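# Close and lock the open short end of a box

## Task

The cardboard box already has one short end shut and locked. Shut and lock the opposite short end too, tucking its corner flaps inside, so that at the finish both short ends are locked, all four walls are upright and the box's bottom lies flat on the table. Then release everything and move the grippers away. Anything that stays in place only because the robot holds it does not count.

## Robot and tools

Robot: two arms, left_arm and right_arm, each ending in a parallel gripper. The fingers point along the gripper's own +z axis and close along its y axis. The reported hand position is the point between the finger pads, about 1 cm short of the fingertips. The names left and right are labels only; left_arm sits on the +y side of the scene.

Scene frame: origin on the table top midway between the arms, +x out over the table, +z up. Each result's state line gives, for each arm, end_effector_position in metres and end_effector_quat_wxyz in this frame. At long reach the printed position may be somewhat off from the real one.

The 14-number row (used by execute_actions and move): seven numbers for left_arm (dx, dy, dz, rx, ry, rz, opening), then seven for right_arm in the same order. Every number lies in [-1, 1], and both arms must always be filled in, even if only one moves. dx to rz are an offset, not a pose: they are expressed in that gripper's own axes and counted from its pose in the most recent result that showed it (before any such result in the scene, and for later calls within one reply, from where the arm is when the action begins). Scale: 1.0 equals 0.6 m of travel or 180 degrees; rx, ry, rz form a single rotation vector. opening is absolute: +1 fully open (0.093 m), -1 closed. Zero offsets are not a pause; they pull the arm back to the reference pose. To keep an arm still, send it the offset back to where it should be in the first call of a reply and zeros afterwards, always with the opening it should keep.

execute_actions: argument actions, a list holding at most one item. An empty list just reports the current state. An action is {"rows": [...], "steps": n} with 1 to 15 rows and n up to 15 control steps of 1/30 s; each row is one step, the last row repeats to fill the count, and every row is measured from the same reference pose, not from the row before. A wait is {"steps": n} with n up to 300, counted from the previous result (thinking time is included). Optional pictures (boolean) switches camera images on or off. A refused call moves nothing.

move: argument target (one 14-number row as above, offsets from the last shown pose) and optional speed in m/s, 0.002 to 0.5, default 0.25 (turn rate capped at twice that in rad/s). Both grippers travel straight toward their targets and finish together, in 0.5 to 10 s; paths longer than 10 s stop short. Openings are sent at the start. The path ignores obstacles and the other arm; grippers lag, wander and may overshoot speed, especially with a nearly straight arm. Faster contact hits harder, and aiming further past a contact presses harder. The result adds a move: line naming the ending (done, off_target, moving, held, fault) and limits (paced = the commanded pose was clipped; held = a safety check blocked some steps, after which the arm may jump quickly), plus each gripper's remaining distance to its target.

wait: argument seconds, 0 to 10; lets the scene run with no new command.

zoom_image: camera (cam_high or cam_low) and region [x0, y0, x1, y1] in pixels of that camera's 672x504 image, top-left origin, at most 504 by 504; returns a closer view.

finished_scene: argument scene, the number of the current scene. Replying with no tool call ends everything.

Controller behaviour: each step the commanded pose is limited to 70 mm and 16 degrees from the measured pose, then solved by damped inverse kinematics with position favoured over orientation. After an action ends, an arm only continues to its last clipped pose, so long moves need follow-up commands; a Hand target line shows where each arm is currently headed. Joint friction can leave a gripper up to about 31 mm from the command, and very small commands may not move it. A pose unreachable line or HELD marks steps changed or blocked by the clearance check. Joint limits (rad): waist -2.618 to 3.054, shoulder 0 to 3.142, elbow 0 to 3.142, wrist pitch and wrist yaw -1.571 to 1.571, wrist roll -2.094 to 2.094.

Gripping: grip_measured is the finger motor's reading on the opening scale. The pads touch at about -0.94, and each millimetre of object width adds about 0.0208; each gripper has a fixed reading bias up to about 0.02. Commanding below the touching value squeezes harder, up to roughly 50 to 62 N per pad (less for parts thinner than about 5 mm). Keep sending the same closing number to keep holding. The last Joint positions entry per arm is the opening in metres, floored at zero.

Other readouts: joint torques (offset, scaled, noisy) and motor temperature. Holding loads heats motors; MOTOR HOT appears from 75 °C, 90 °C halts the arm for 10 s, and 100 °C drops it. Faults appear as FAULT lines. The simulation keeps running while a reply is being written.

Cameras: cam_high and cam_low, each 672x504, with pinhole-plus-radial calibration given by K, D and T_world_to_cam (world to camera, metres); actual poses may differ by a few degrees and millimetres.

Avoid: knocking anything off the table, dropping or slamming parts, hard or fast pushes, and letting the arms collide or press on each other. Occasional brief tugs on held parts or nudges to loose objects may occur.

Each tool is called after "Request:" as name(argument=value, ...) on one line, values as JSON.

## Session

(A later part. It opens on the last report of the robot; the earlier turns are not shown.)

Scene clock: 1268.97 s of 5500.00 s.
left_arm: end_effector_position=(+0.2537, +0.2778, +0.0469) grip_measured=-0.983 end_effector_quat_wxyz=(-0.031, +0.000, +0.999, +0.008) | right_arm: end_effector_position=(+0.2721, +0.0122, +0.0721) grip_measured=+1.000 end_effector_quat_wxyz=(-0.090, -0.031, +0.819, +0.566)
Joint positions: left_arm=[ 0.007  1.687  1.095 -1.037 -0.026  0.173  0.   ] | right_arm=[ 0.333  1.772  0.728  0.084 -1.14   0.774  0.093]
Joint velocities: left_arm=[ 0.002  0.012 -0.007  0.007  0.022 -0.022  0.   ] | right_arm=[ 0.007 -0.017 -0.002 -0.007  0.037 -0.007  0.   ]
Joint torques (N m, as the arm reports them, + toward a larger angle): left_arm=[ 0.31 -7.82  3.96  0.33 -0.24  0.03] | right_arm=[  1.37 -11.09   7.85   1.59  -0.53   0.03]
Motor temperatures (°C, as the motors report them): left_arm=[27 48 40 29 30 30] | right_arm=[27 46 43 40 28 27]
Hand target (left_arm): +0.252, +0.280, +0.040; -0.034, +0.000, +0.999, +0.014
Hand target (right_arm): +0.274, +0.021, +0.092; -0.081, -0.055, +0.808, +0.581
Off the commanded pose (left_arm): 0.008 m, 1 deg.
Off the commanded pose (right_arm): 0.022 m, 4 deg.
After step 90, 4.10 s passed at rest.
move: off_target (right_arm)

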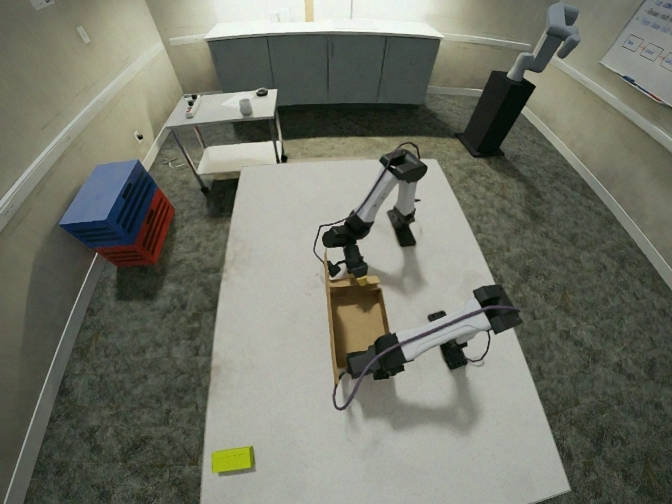

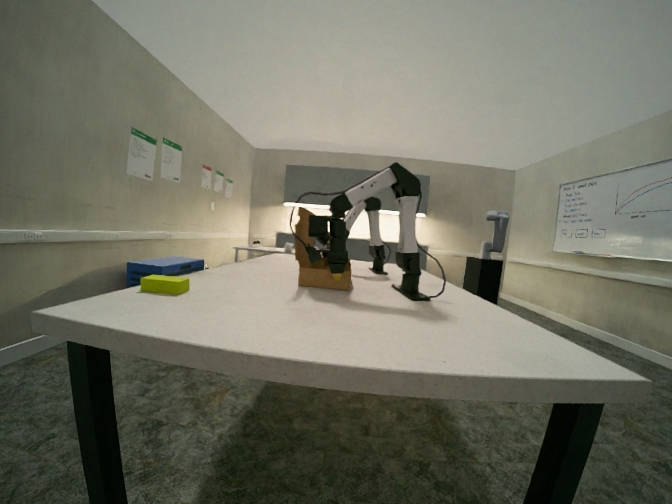

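Request:
move(target=[0,0,0.015,-0.01,0,0,-1,0,0.06,-0.005,-0.03,0,0,0.6], speed=0.02)

Request:
zoom_image(camera="cam_high", region=[300,240,400,320])

Request:
zoom_image(camera="cam_low", region=[270,200,390,300])

Scene clock: 1281.20 s of 5500.00 s.
left_arm: end_effector_position=(+0.2564, +0.2757, +0.0465) grip_measured=-0.983 end_effector_quat_wxyz=(-0.025, -0.003, +1.000, +0.001) | right_arm: end_effector_position=(+0.2799, +0.0151, +0.0810) grip_measured=+0.603 end_effector_quat_wxyz=(-0.100, +0.012, +0.816, +0.569)
Joint positions: left_arm=[ 0.007  1.687  1.094 -1.026 -0.011  0.166  0.   ] | right_arm=[ 0.333  1.754  0.725  0.146 -1.127  0.927  0.074]
Joint velocities: left_arm=[-0.007 -0.017 -0.066 -0.022  0.007  0.022  0.   ] | right_arm=[ 0.007  0.017 -0.066  0.095  0.007 -0.051 -0.001]
Joint torques (N m, as the arm reports them, + toward a larger angle): left_arm=[-1.19 -8.01  3.54  0.34 -0.55 -0.01] | right_arm=[  1.   -11.72   5.36   2.3   -0.89   0.09]
Motor temperatures (°C, as the motors report them): left_arm=[27 47 40 30 30 30] | right_arm=[27 48 44 41 28 27]
Hand target (left_arm): +0.253, +0.278, +0.038; -0.031, +0.001, +0.999, +0.023
Hand target (right_arm): +0.274, +0.022, +0.106; -0.094, -0.030, +0.793, +0.601
Off the commanded pose (left_arm): 0.009 m, 3 deg.
Off the commanded pose (right_arm): 0.027 m, 7 deg.
After step 90, 6.63 s passed at rest.
move: off_target (left_arm, right_arm)

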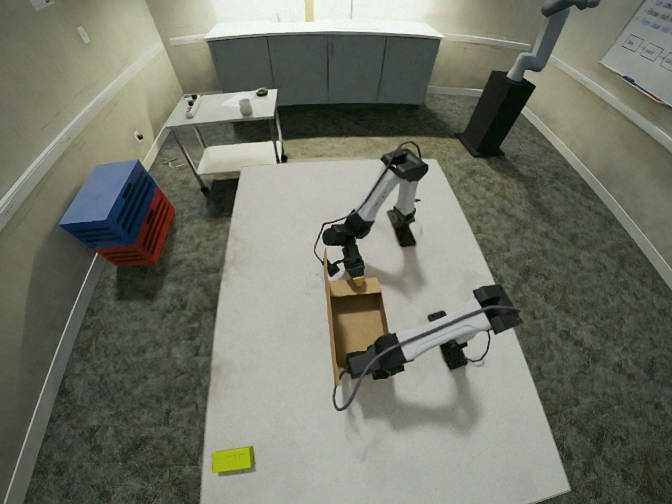

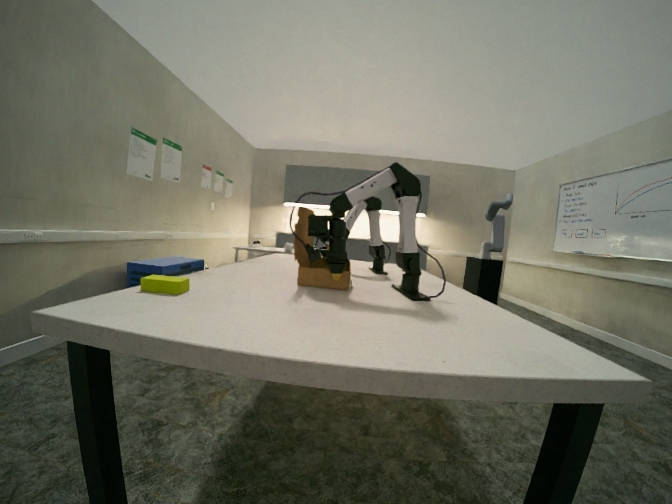

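Region (300, 240, 400, 320) of cam_high's 672x504 image, scaled by 5.040, with more detail than that image has; it fills the top 403 rows of this view, and the rest is white.

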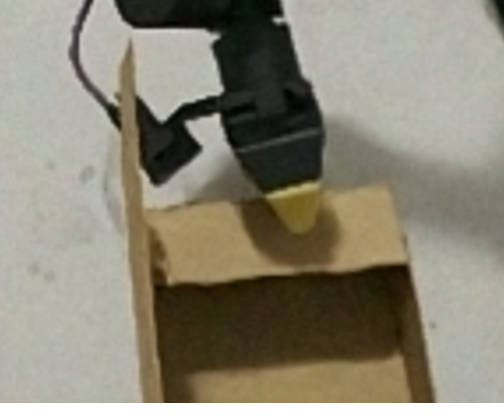

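Region (270, 200, 390, 300) of cam_low's 672x504 image, scaled by 4.200, with more detail than that image has.

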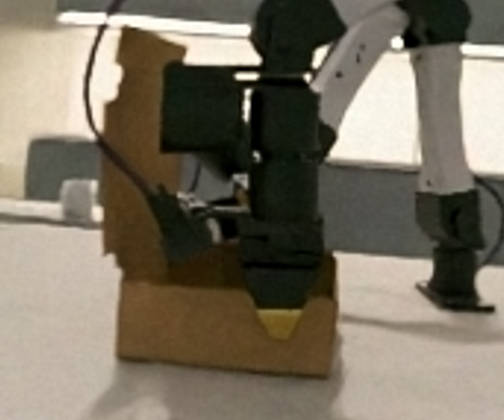

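Request:
move(target=[0,0,0.015,-0.01,0,0,-1,0,-0.006,0.043,0.11,-0.04,-0.03,0.6], speed=0.03)

Request:
zoom_image(camera="cam_high", region=[300,240,400,340])

Scene clock: 1299.23 s of 5500.00 s.
left_arm: end_effector_position=(+0.2568, +0.2790, +0.0454) grip_measured=-0.983 end_effector_quat_wxyz=(-0.024, +0.001, +1.000, +0.013) | right_arm: end_effector_position=(+0.2727, +0.0261, +0.0503) grip_measured=+0.603 end_effector_quat_wxyz=(-0.036, +0.015, +0.913, +0.407)
Joint positions: left_arm=[ 0.004  1.687  1.089 -1.016 -0.034  0.171  0.   ] | right_arm=[ 0.499  1.698  0.827 -0.172 -0.69   0.845  0.074]
Joint velocities: left_arm=[-0.027  0.002 -0.017  0.007 -0.11   0.007  0.   ] | right_arm=[ 0.012  0.007 -0.022 -0.066 -0.007 -0.022 -0.001]
Joint torques (N m, as the arm reports them, + toward a larger angle): left_arm=[-0.81 -7.92  3.73  0.42 -0.22 -0.19] | right_arm=[  1.38 -10.67   8.28   1.58  -0.32  -0.09]
Motor temperatures (°C, as the motors report them): left_arm=[27 47 40 30 30 30] | right_arm=[27 50 44 42 29 27]
Hand target (left_arm): +0.256, +0.276, +0.038; -0.025, -0.003, +1.000, +0.017
Hand target (right_arm): +0.275, +0.037, +0.069; -0.021, -0.007, +0.905, +0.424
Off the commanded pose (left_arm): 0.009 m, 1 deg.
Off the commanded pose (right_arm): 0.022 m, 4 deg.
After step 90, 8.47 s passed at rest.
move: off_target (right_arm)

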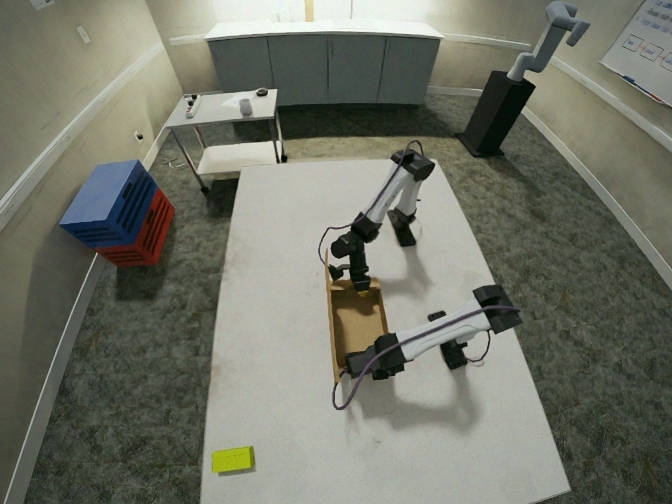

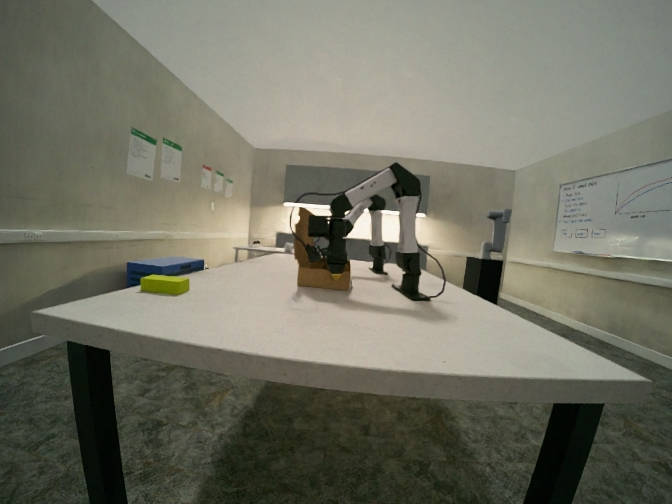

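Region (300, 240, 400, 340) of cam_high's 672x504 image, scaled by 5.040, with more detail than that image has.

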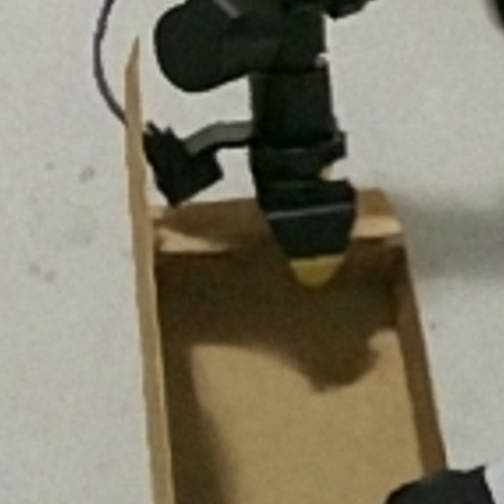

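Request:
move(target=[0,0,0.015,0,0,0,-1,0,0.055,-0.06,-0.1,0,0,0.6], speed=0.03)

Request:
zoom_image(camera="cam_high", region=[300,240,400,340])

Scene clock: 1323.13 s of 5500.00 s.
left_arm: end_effector_position=(+0.2578, +0.2733, +0.0453) grip_measured=-0.983 end_effector_quat_wxyz=(-0.021, +0.004, +1.000, -0.004) | right_arm: end_effector_position=(+0.2738, +0.0155, +0.0736) grip_measured=+0.603 end_effector_quat_wxyz=(-0.049, +0.044, +0.861, +0.505)
Joint positions: left_arm=[ 0.004  1.687  1.089 -1.016  0.     0.179  0.   ] | right_arm=[ 0.405  1.637  0.685  0.075 -0.887  0.968  0.074]
Joint velocities: left_arm=[-0.007 -0.012  0.002 -0.007 -0.007 -0.066  0.   ] | right_arm=[ 0.012  0.012 -0.007  0.022  0.007 -0.022 -0.   ]
Joint torques (N m, as the arm reports them, + toward a larger angle): left_arm=[ 0.44 -7.37  3.75  0.41 -0.51 -0.05] | right_arm=[ -0.87 -10.67   5.75   2.41  -0.76   0.07]
Motor temperatures (°C, as the motors report them): left_arm=[27 47 39 30 30 30] | right_arm=[27 50 45 42 28 27]
Hand target (left_arm): +0.256, +0.279, +0.037; -0.024, +0.001, +1.000, +0.013
Hand target (right_arm): +0.275, +0.021, +0.098; -0.036, +0.017, +0.839, +0.542
Off the commanded pose (left_arm): 0.011 m, 2 deg.
Off the commanded pose (right_arm): 0.026 m, 6 deg.
After step 90, 15.40 s passed at rest.
move: off_target (left_arm, right_arm)

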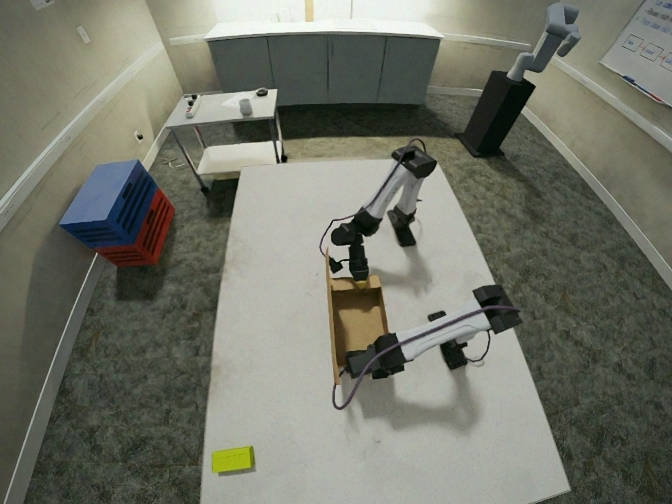

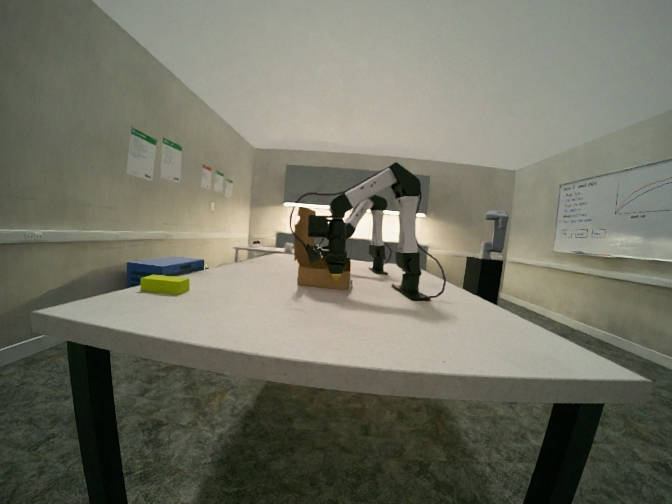

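Region (300, 240, 400, 340) of cam_high's 672x504 image, scaled by 5.040, with more detail than that image has.

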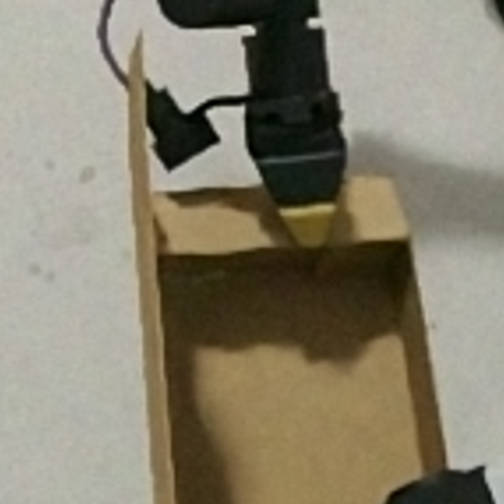

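Request:
move(target=[0,0.012,-0.008,0.022,0,0,-1,0,-0.005,-0.015,-0.05,0,-0.015,1], speed=0.03)

Request:
zoom_image(camera="cam_high", region=[300,240,400,340])

Scene clock: 1333.90 s of 5500.00 s.
left_arm: end_effector_position=(+0.2556, +0.2784, +0.0489) grip_measured=-0.983 end_effector_quat_wxyz=(-0.020, +0.004, +0.999, -0.032) | right_arm: end_effector_position=(+0.2731, +0.0094, +0.0781) grip_measured=+1.000 end_effector_quat_wxyz=(-0.034, +0.023, +0.823, +0.566)
Joint positions: left_arm=[ 0.057  1.687  1.103 -1.04   0.054  0.232  0.   ] | right_arm=[ 0.357  1.661  0.572  0.364 -1.003  1.017  0.093]
Joint velocities: left_arm=[ 0.007 -0.007 -0.017 -0.022  0.051  0.022  0.   ] | right_arm=[-0.007  0.002  0.002  0.007 -0.022 -0.022  0.   ]
Joint torques (N m, as the arm reports them, + toward a larger angle): left_arm=[ 1.16 -7.13  6.97  0.    0.06  0.22] | right_arm=[-1.48 -6.48  4.42  2.2  -0.37  0.01]
Motor temperatures (°C, as the motors report them): left_arm=[27 46 40 30 30 30] | right_arm=[27 50 45 44 28 27]
Hand target (left_arm): +0.258, +0.281, +0.050; -0.021, +0.004, +0.999, -0.038
Hand target (right_arm): +0.274, +0.006, +0.076; -0.034, +0.026, +0.820, +0.571
Off the commanded pose (left_arm): 0.003 m, 1 deg.
Off the commanded pose (right_arm): 0.004 m, 1 deg.
After step 90, 4.83 s passed at rest.
move: done

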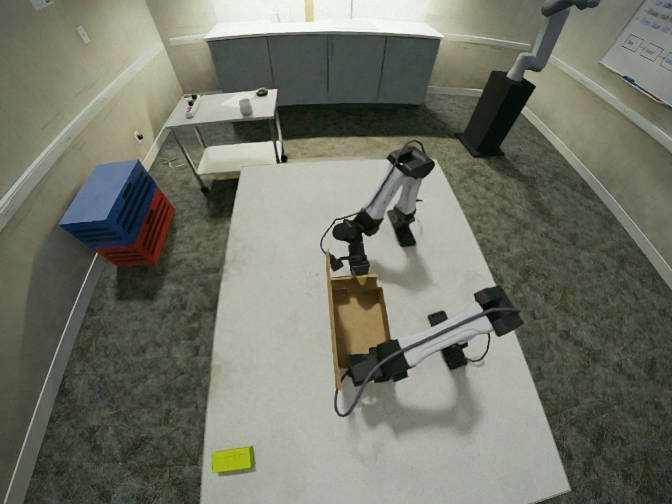

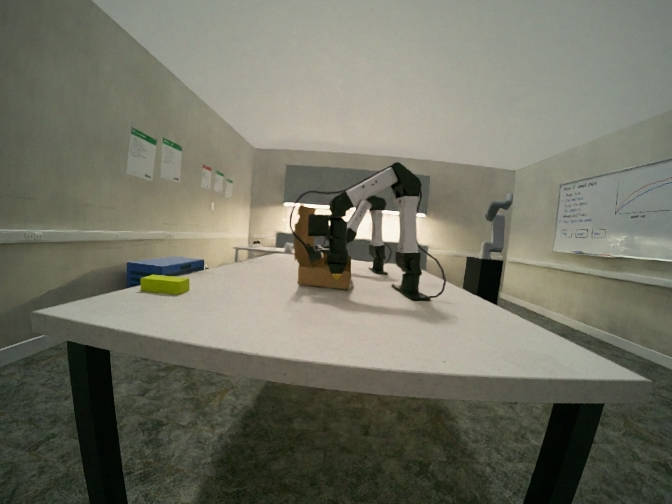

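Region (300, 240, 400, 340) of cam_high's 672x504 image, scaled by 5.040, with more detail than that image has.

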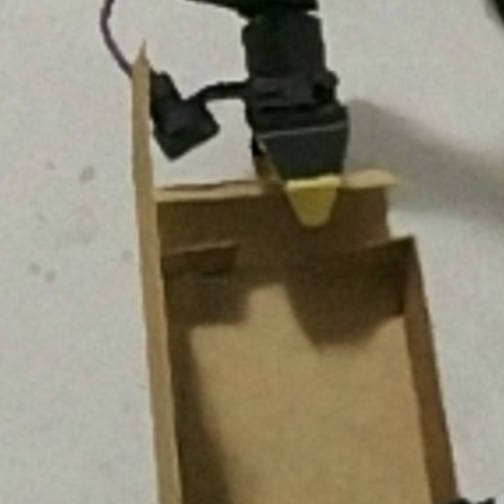

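Freed. Untilt, then lift.

Request:
move(target=[0,-0.005,0.014,-0.038,0,0,-1,0,0.01,0,0,0,0,1], speed=0.03)

Request:
zoom_image(camera="cam_high", region=[300,240,400,340])

Request:
move(target=[0,0,0.015,-0.01,0,0,-1,0,0.045,0,-0.02,0,0,0.7], speed=0.02)

Request:
zoom_image(camera="cam_high", region=[300,240,400,340])

Scene clock: 1345.27 s of 5500.00 s.
left_arm: end_effector_position=(+0.2557, +0.2720, +0.0451) grip_measured=-0.983 end_effector_quat_wxyz=(-0.023, +0.004, +1.000, +0.006) | right_arm: end_effector_position=(+0.2730, +0.0071, +0.0723) grip_measured=+1.000 end_effector_quat_wxyz=(-0.038, +0.036, +0.830, +0.555)
Joint positions: left_arm=[-0.01   1.68   1.081 -1.015 -0.018  0.164  0.   ] | right_arm=[ 0.357  1.661  0.572  0.334 -0.982  1.019  0.093]
Joint velocities: left_arm=[ 0.002 -0.012  0.002 -0.022  0.007 -0.037  0.   ] | right_arm=[ 0.007 -0.012  0.007 -0.037  0.007 -0.007  0.   ]
Joint torques (N m, as the arm reports them, + toward a larger angle): left_arm=[-1.07 -9.27  3.59  0.38 -0.62 -0.07] | right_arm=[ 0.39 -8.89  6.42  1.96 -0.41 -0.03]
Motor temperatures (°C, as the motors report them): left_arm=[27 46 41 29 30 30] | right_arm=[27 48 44 44 28 27]
Hand target (left_arm): +0.255, +0.275, +0.041; -0.019, +0.005, +0.999, +0.026
Hand target (right_arm): +0.273, +0.011, +0.083; -0.034, +0.023, +0.823, +0.566
Off the commanded pose (left_arm): 0.005 m, 3 deg.
Off the commanded pose (right_arm): 0.012 m, 2 deg.
After step 90, 6.13 s passed at rest.
move: off_target (left_arm, right_arm)

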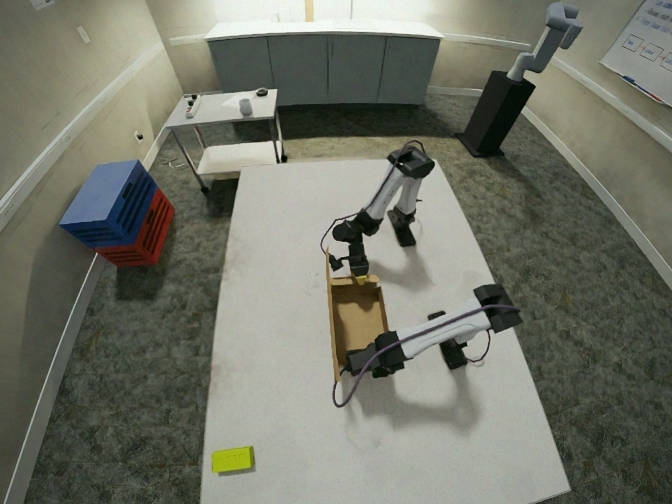

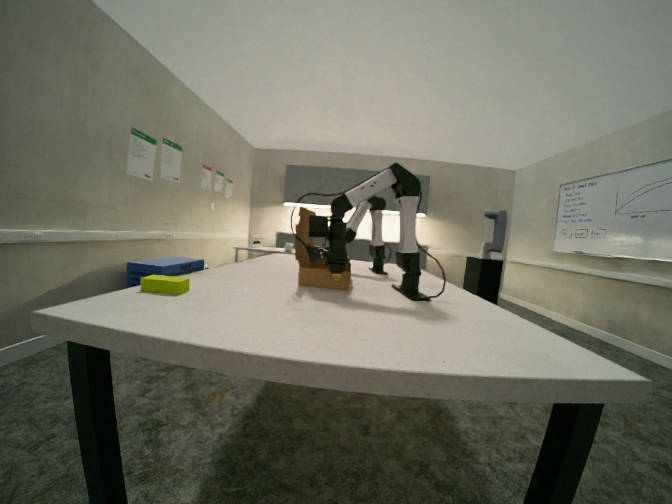

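Region (300, 240, 400, 340) of cam_high's 672x504 image, scaled by 5.040, with more detail than that image has.

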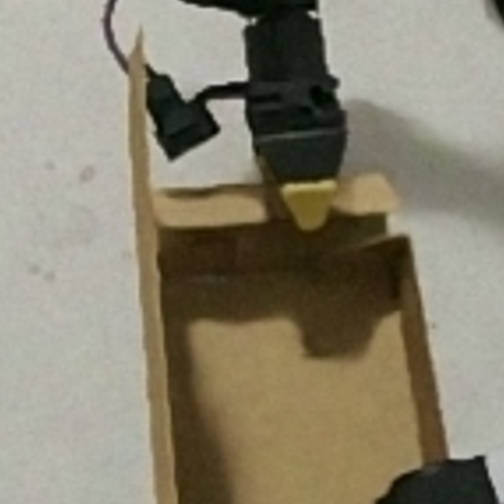

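Scene clock: 1347.07 s of 5500.00 s.
left_arm: end_effector_position=(+0.2560, +0.2712, +0.0451) grip_measured=-0.983 end_effector_quat_wxyz=(-0.022, +0.003, +1.000, +0.003) | right_arm: end_effector_position=(+0.2759, +0.0067, +0.0714) grip_measured=+0.703 end_effector_quat_wxyz=(-0.053, +0.074, +0.830, +0.551)
Joint positions: left_arm=[-0.01   1.68   1.081 -1.015 -0.014  0.162  0.   ] | right_arm=[ 0.357  1.661  0.572  0.34  -0.965  1.103  0.079]
Joint velocities: left_arm=[-0.007  0.002  0.027  0.007  0.007  0.037  0.   ] | right_arm=[-0.002 -0.007 -0.007  0.037 -0.037  0.022 -0.002]
Joint torques (N m, as the arm reports them, + toward a larger angle): left_arm=[-1.   -7.99  3.28  0.48 -0.55 -0.12] | right_arm=[  1.52 -10.51   6.13   2.51  -0.57   0.03]
Motor temperatures (°C, as the motors report them): left_arm=[27 46 41 30 30 30] | right_arm=[27 48 44 44 28 27]
Hand target (left_arm): +0.255, +0.272, +0.036; -0.023, +0.005, +1.000, +0.021
Hand target (right_arm): +0.275, +0.017, +0.096; -0.038, +0.036, +0.813, +0.580
Off the commanded pose (left_arm): 0.009 m, 2 deg.
Off the commanded pose (right_arm): 0.028 m, 6 deg.
move: off_target (right_arm)

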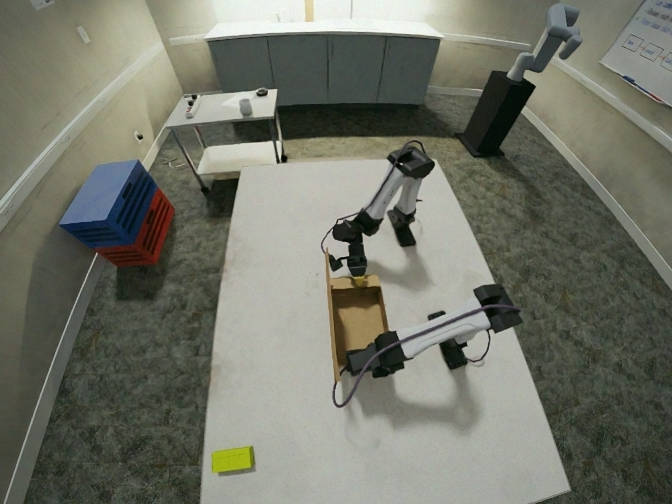

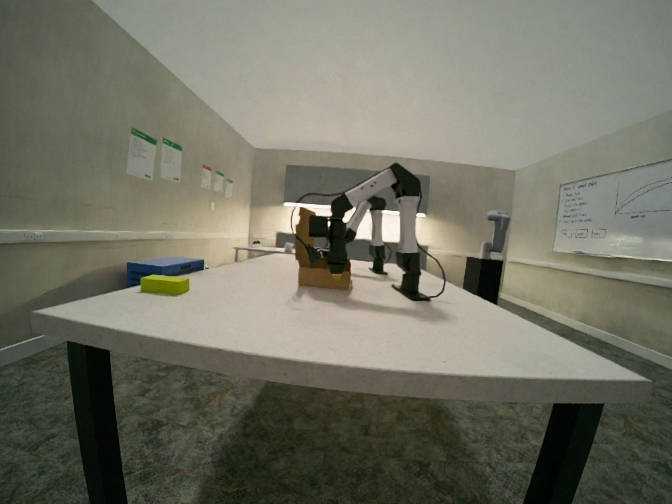

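Region (300, 240, 400, 340) of cam_high's 672x504 image, scaled by 5.040, with more detail than that image has.

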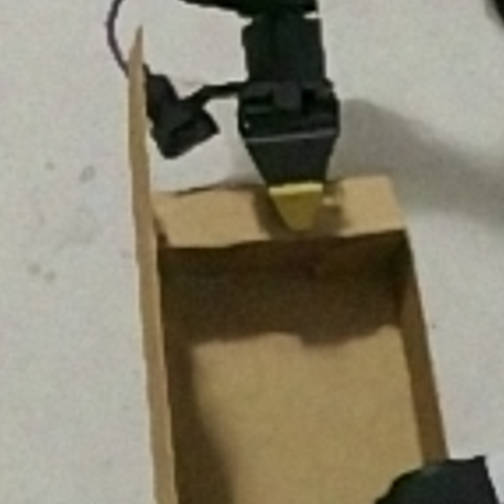

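Request:
move(target=[0,0,0.015,-0.015,0,0,-1,0,0.05,0.025,-0.02,0.015,-0.025,0.7], speed=0.02)

Request:
zoom_image(camera="cam_high", region=[300,240,400,340])

Request:
zoom_image(camera="cam_low", region=[270,220,390,300])

Scene clock: 1358.90 s of 5500.00 s.
left_arm: end_effector_position=(+0.2567, +0.2733, +0.0446) grip_measured=-0.983 end_effector_quat_wxyz=(-0.022, +0.004, +1.000, +0.016) | right_arm: end_effector_position=(+0.2760, +0.0147, +0.0687) grip_measured=+0.703 end_effector_quat_wxyz=(-0.059, +0.071, +0.834, +0.545)
Joint positions: left_arm=[-0.019  1.68   1.078 -1.007 -0.039  0.155  0.   ] | right_arm=[ 0.382  1.684  0.598  0.329 -0.949  1.108  0.079]
Joint velocities: left_arm=[-0.007  0.002  0.002  0.022 -0.051  0.066  0.   ] | right_arm=[ 0.002 -0.007  0.012 -0.051 -0.007 -0.007  0.   ]
Joint torques (N m, as the arm reports them, + toward a larger angle): left_arm=[-1.1  -7.94  3.34  0.43 -0.3  -0.12] | right_arm=[ 1.77 -7.69  8.38  2.58 -0.68  0.05]
Motor temperatures (°C, as the motors report them): left_arm=[27 46 40 30 30 30] | right_arm=[27 48 44 46 28 27]
Hand target (left_arm): +0.255, +0.271, +0.036; -0.022, +0.004, +0.999, +0.026
Hand target (right_arm): +0.279, +0.030, +0.093; -0.050, +0.028, +0.814, +0.578
Off the commanded pose (left_arm): 0.009 m, 1 deg.
Off the commanded pose (right_arm): 0.030 m, 7 deg.
After step 90, 5.80 s passed at rest.
move: off_target (right_arm)

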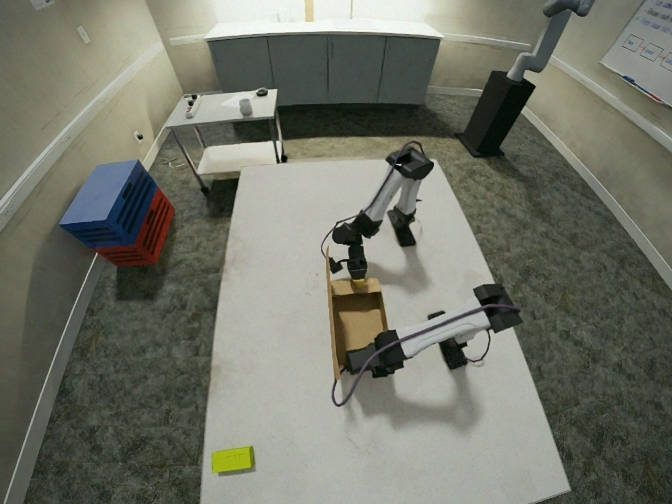

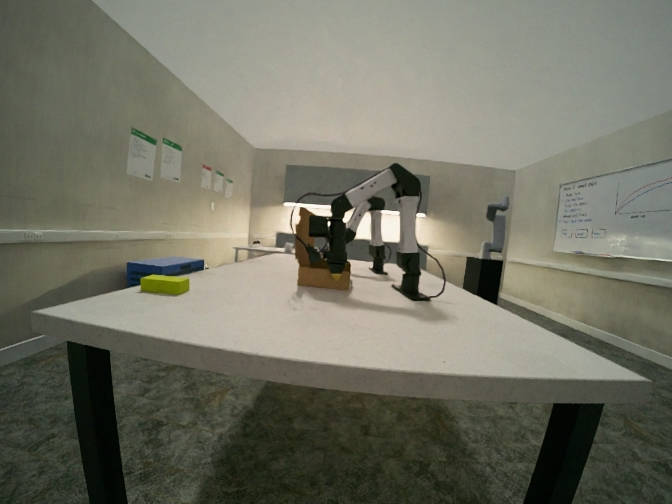

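Region (300, 240, 400, 340) of cam_high's 672x504 image, scaled by 5.040, with more detail than that image has.

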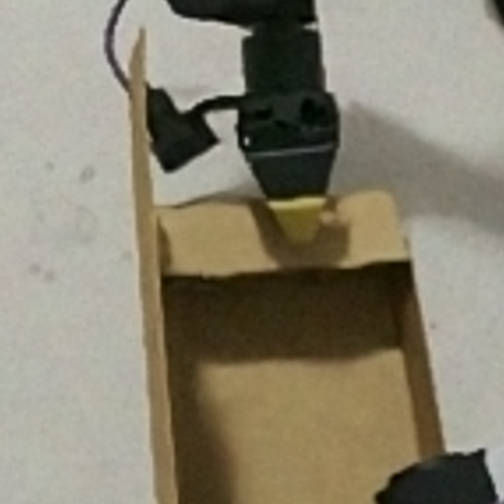

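Region (270, 220, 390, 300) of cam_low's 672x504 image, scaled by 4.200, with more detail than that image has.

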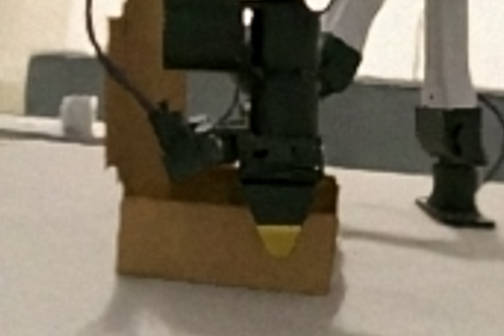

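Over the flaps. Push forward more.

Request:
move(target=[0,0,0.015,0,0,0,-1,0,0.05,0.035,0,0.015,-0.025,0.55], speed=0.02)

Request:
zoom_image(camera="cam_high", region=[300,240,400,340])

Scene clock: 1377.43 s of 5500.00 s.
left_arm: end_effector_position=(+0.2579, +0.2747, +0.0446) grip_measured=-0.983 end_effector_quat_wxyz=(-0.020, +0.008, +1.000, +0.020) | right_arm: end_effector_position=(+0.2760, +0.0265, +0.0687) grip_measured=+0.553 end_effector_quat_wxyz=(-0.072, +0.069, +0.848, +0.521)
Joint positions: left_arm=[-0.019  1.68   1.078 -1.002 -0.046  0.162  0.   ] | right_arm=[ 0.422  1.697  0.677  0.201 -0.913  1.087  0.072]
Joint velocities: left_arm=[ 0.007 -0.017  0.012  0.022 -0.051 -0.022  0.   ] | right_arm=[-0.002 -0.002  0.012  0.007 -0.051  0.007  0.001]
Joint torques (N m, as the arm reports them, + toward a larger angle): left_arm=[ 0.23 -7.32  3.82  0.41 -0.03  0.01] | right_arm=[ 2.62 -7.35  8.9   2.38 -0.47 -0.13]
Motor temperatures (°C, as the motors report them): left_arm=[27 46 39 30 30 30] | right_arm=[27 46 46 47 29 27]
Hand target (left_arm): +0.256, +0.274, +0.036; -0.022, +0.004, +1.000, +0.016
Hand target (right_arm): +0.279, +0.044, +0.088; -0.057, +0.025, +0.835, +0.547
Off the commanded pose (left_arm): 0.009 m, 1 deg.
Off the commanded pose (right_arm): 0.027 m, 6 deg.
After step 90, 13.00 s passed at rest.
move: off_target (right_arm)

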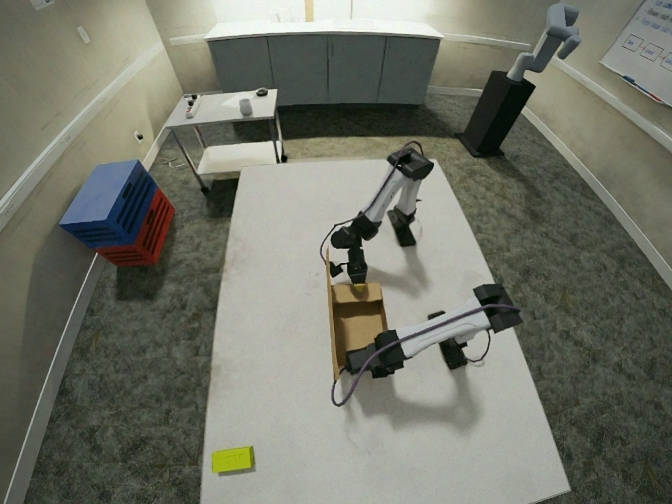

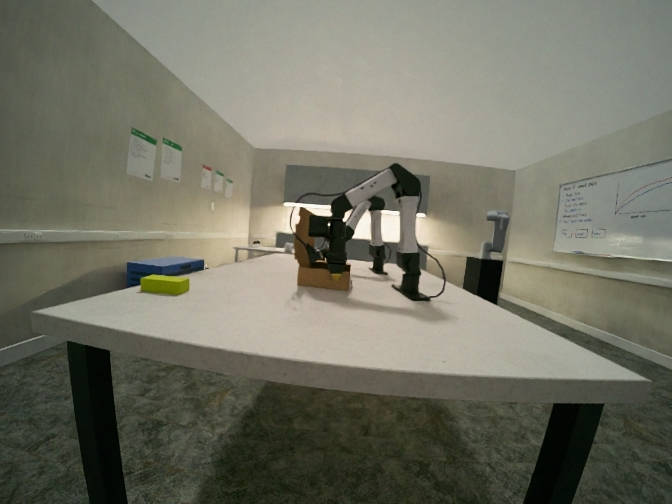

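Region (300, 240, 400, 340) of cam_high's 672x504 image, scaled by 5.040, with more detail than that image has.

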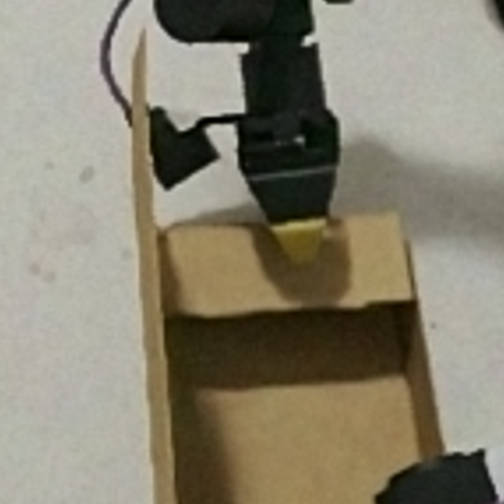

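Request:
move(target=[0,0,0.015,0,0,0,-1,0,0.032,0.03,0.1,0,-0.04,0.55], speed=0.02)

Request:
zoom_image(camera="cam_high", region=[300,240,400,340])

Scene clock: 1393.83 s of 5500.00 s.
left_arm: end_effector_position=(+0.2581, +0.2733, +0.0445) grip_measured=-0.983 end_effector_quat_wxyz=(-0.019, +0.008, +1.000, +0.016) | right_arm: end_effector_position=(+0.2725, +0.0305, +0.0573) grip_measured=+0.553 end_effector_quat_wxyz=(-0.060, +0.032, +0.934, +0.351)
Joint positions: left_arm=[-0.019  1.68   1.078 -1.002 -0.038  0.163  0.   ] | right_arm=[ 0.537  1.724  0.97  -0.398 -0.615  0.861  0.072]
Joint velocities: left_arm=[ 0.002  0.017 -0.007 -0.066  0.066 -0.007  0.   ] | right_arm=[-0.012  0.017 -0.002  0.007  0.022  0.007  0.001]
Joint torques (N m, as the arm reports them, + toward a larger angle): left_arm=[ 0.19 -7.47  3.62  0.44 -0.19  0.02] | right_arm=[ 1.48 -9.42  9.6   1.73 -0.52 -0.08]
Motor temperatures (°C, as the motors report them): left_arm=[27 46 39 30 30 30] | right_arm=[27 46 47 46 28 27]
Hand target (left_arm): +0.257, +0.275, +0.036; -0.020, +0.008, +1.000, +0.020
Hand target (right_arm): +0.278, +0.049, +0.078; -0.047, +0.004, +0.922, +0.385
Off the commanded pose (left_arm): 0.009 m, 0 deg.
Off the commanded pose (right_arm): 0.029 m, 5 deg.
After step 90, 4.73 s passed at rest.
move: off_target (right_arm)

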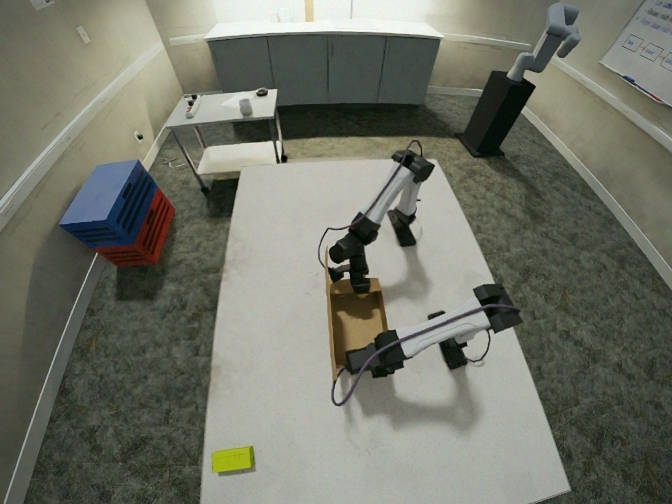

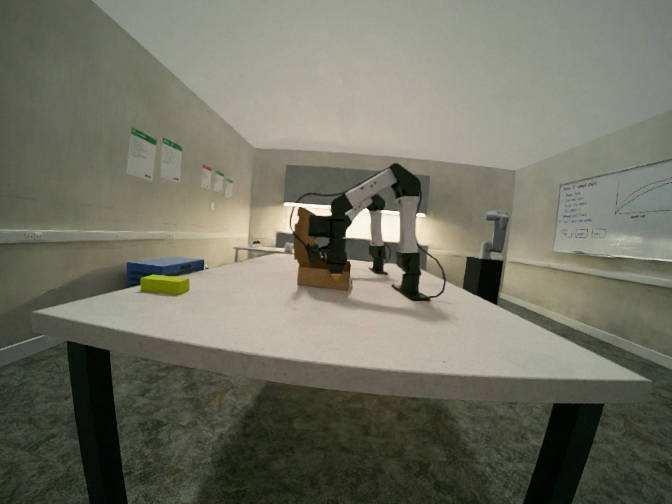

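Region (300, 240, 400, 340) of cam_high's 672x504 image, scaled by 5.040, with more detail than that image has.

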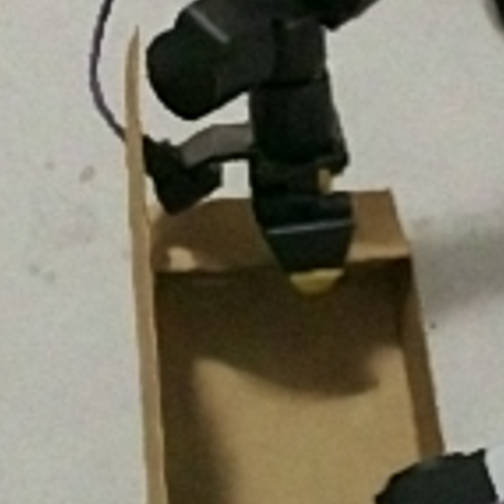

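Request:
move(target=[0,0,0.015,0,0,0,-1,0,0.075,0,-0.02,0,0,0.3], speed=0.02)

Request:
zoom_image(camera="cam_high", region=[300,240,400,340])

Scene clock: 1417.87 s of 5500.00 s.
left_arm: end_effector_position=(+0.2582, +0.2740, +0.0445) grip_measured=-0.983 end_effector_quat_wxyz=(-0.019, +0.019, +1.000, +0.015) | right_arm: end_effector_position=(+0.2661, +0.0288, +0.0550) grip_measured=+0.309 end_effector_quat_wxyz=(-0.069, +0.047, +0.946, +0.314)
Joint positions: left_arm=[-0.016  1.68   1.078 -1.001 -0.037  0.188  0.   ] | right_arm=[ 0.567  1.729  1.009 -0.486 -0.555  0.893  0.06 ]
Joint velocities: left_arm=[ 0.012  0.012  0.007  0.007 -0.007 -0.007  0.   ] | right_arm=[ 0.002  0.012  0.002 -0.139  0.022 -0.037  0.001]
Joint torques (N m, as the arm reports them, + toward a larger angle): left_arm=[ 0.02 -7.25  3.76  0.46 -0.13 -0.16] | right_arm=[ 1.8  -9.92 10.49  2.06 -0.85  0.36]
Motor temperatures (°C, as the motors report them): left_arm=[27 46 39 30 30 30] | right_arm=[27 47 49 45 28 27]
Hand target (left_arm): +0.258, +0.274, +0.036; -0.019, +0.009, +1.000, +0.016
Hand target (right_arm): +0.274, +0.060, +0.089; -0.062, +0.030, +0.923, +0.378
Off the commanded pose (left_arm): 0.009 m, 1 deg.
Off the commanded pose (right_arm): 0.049 m, 8 deg.
After step 90, 18.57 s passed at rest.
move: off_target (right_arm)

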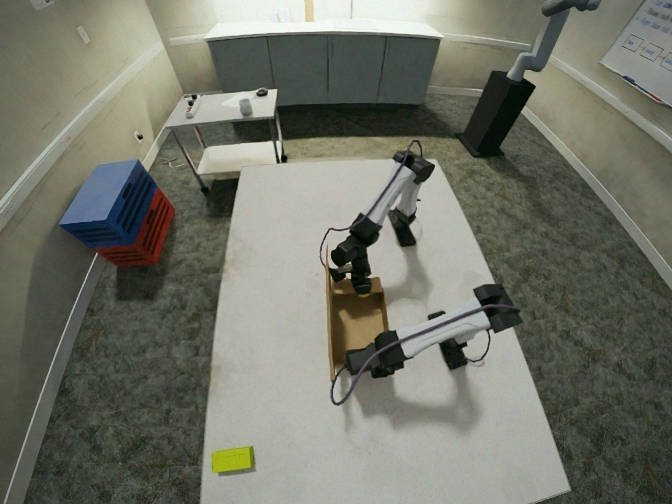

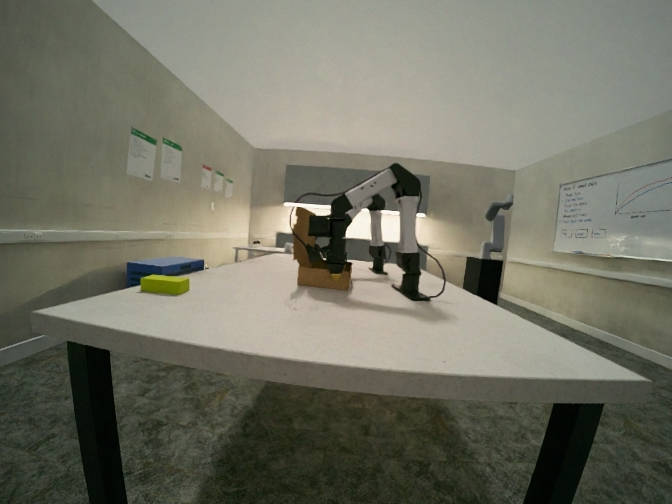

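Region (300, 240, 400, 340) of cam_high's 672x504 image, scaled by 5.040, with more detail than that image has.

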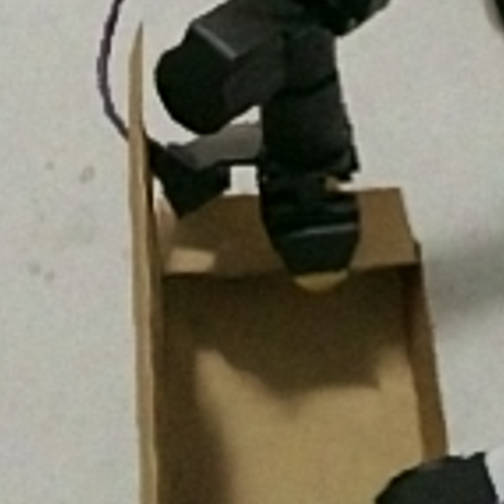

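Request:
move(target=[0,0,0.015,0,0,-0.01,-1,-0.015,0.036,-0.046,-0.14,-0.02,-0.03,0.7], speed=0.025)

Request:
zoom_image(camera="cam_high", region=[300,240,400,340])

Scene clock: 1437.33 s of 5500.00 s.
left_arm: end_effector_position=(+0.2582, +0.2730, +0.0445) grip_measured=-0.983 end_effector_quat_wxyz=(-0.018, +0.006, +1.000, +0.013) | right_arm: end_effector_position=(+0.2742, +0.0206, +0.0644) grip_measured=+0.698 end_effector_quat_wxyz=(-0.037, +0.050, +0.879, +0.473)
Joint positions: left_arm=[-0.016  1.68   1.078 -1.001 -0.03   0.161  0.   ] | right_arm=[ 0.447  1.644  0.708  0.034 -0.794  0.971  0.079]
Joint velocities: left_arm=[ 0.012  0.007 -0.002 -0.007 -0.037 -0.051  0.   ] | right_arm=[ 0.002 -0.002 -0.007 -0.022 -0.037 -0.022  0.001]
Joint torques (N m, as the arm reports them, + toward a larger angle): left_arm=[ 0.36 -7.43  3.59  0.48 -0.21  0.  ] | right_arm=[ -0.54 -10.39   5.9    2.59  -0.63   0.05]
Motor temperatures (°C, as the motors report them): left_arm=[27 46 39 30 30 30] | right_arm=[27 48 49 46 29 27]
Hand target (left_arm): +0.258, +0.274, +0.036; -0.019, +0.004, +1.000, +0.016
Hand target (right_arm): +0.279, +0.029, +0.088; -0.017, +0.024, +0.859, +0.512
Off the commanded pose (left_arm): 0.009 m, 0 deg.
Off the commanded pose (right_arm): 0.026 m, 7 deg.
After step 90, 7.17 s passed at rest.
move: off_target (right_arm)

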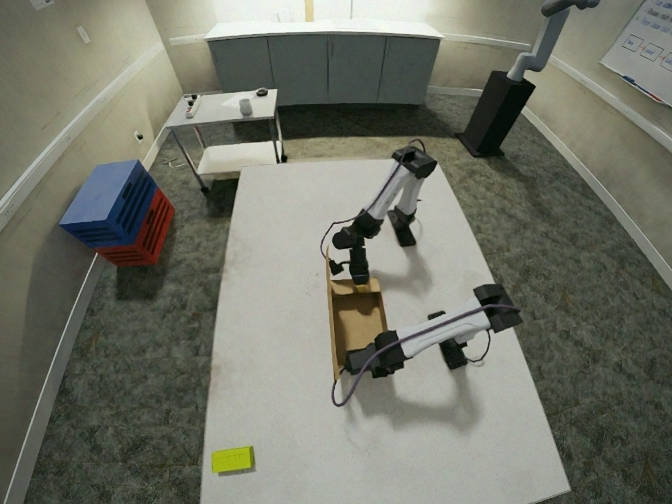

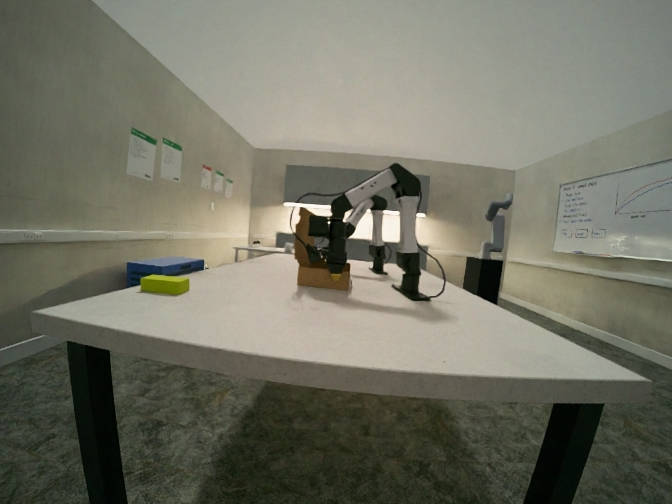

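Region (300, 240, 400, 340) of cam_high's 672x504 image, scaled by 5.040, with more detail than that image has.

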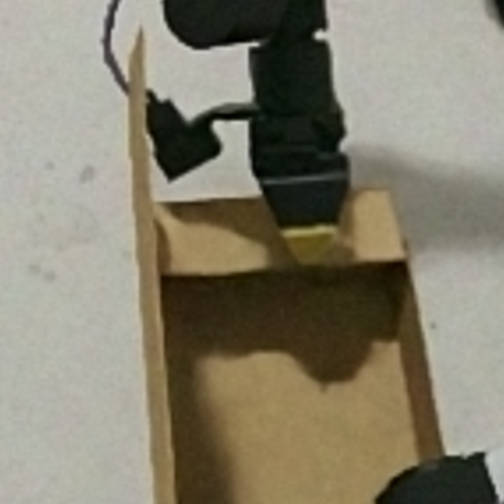

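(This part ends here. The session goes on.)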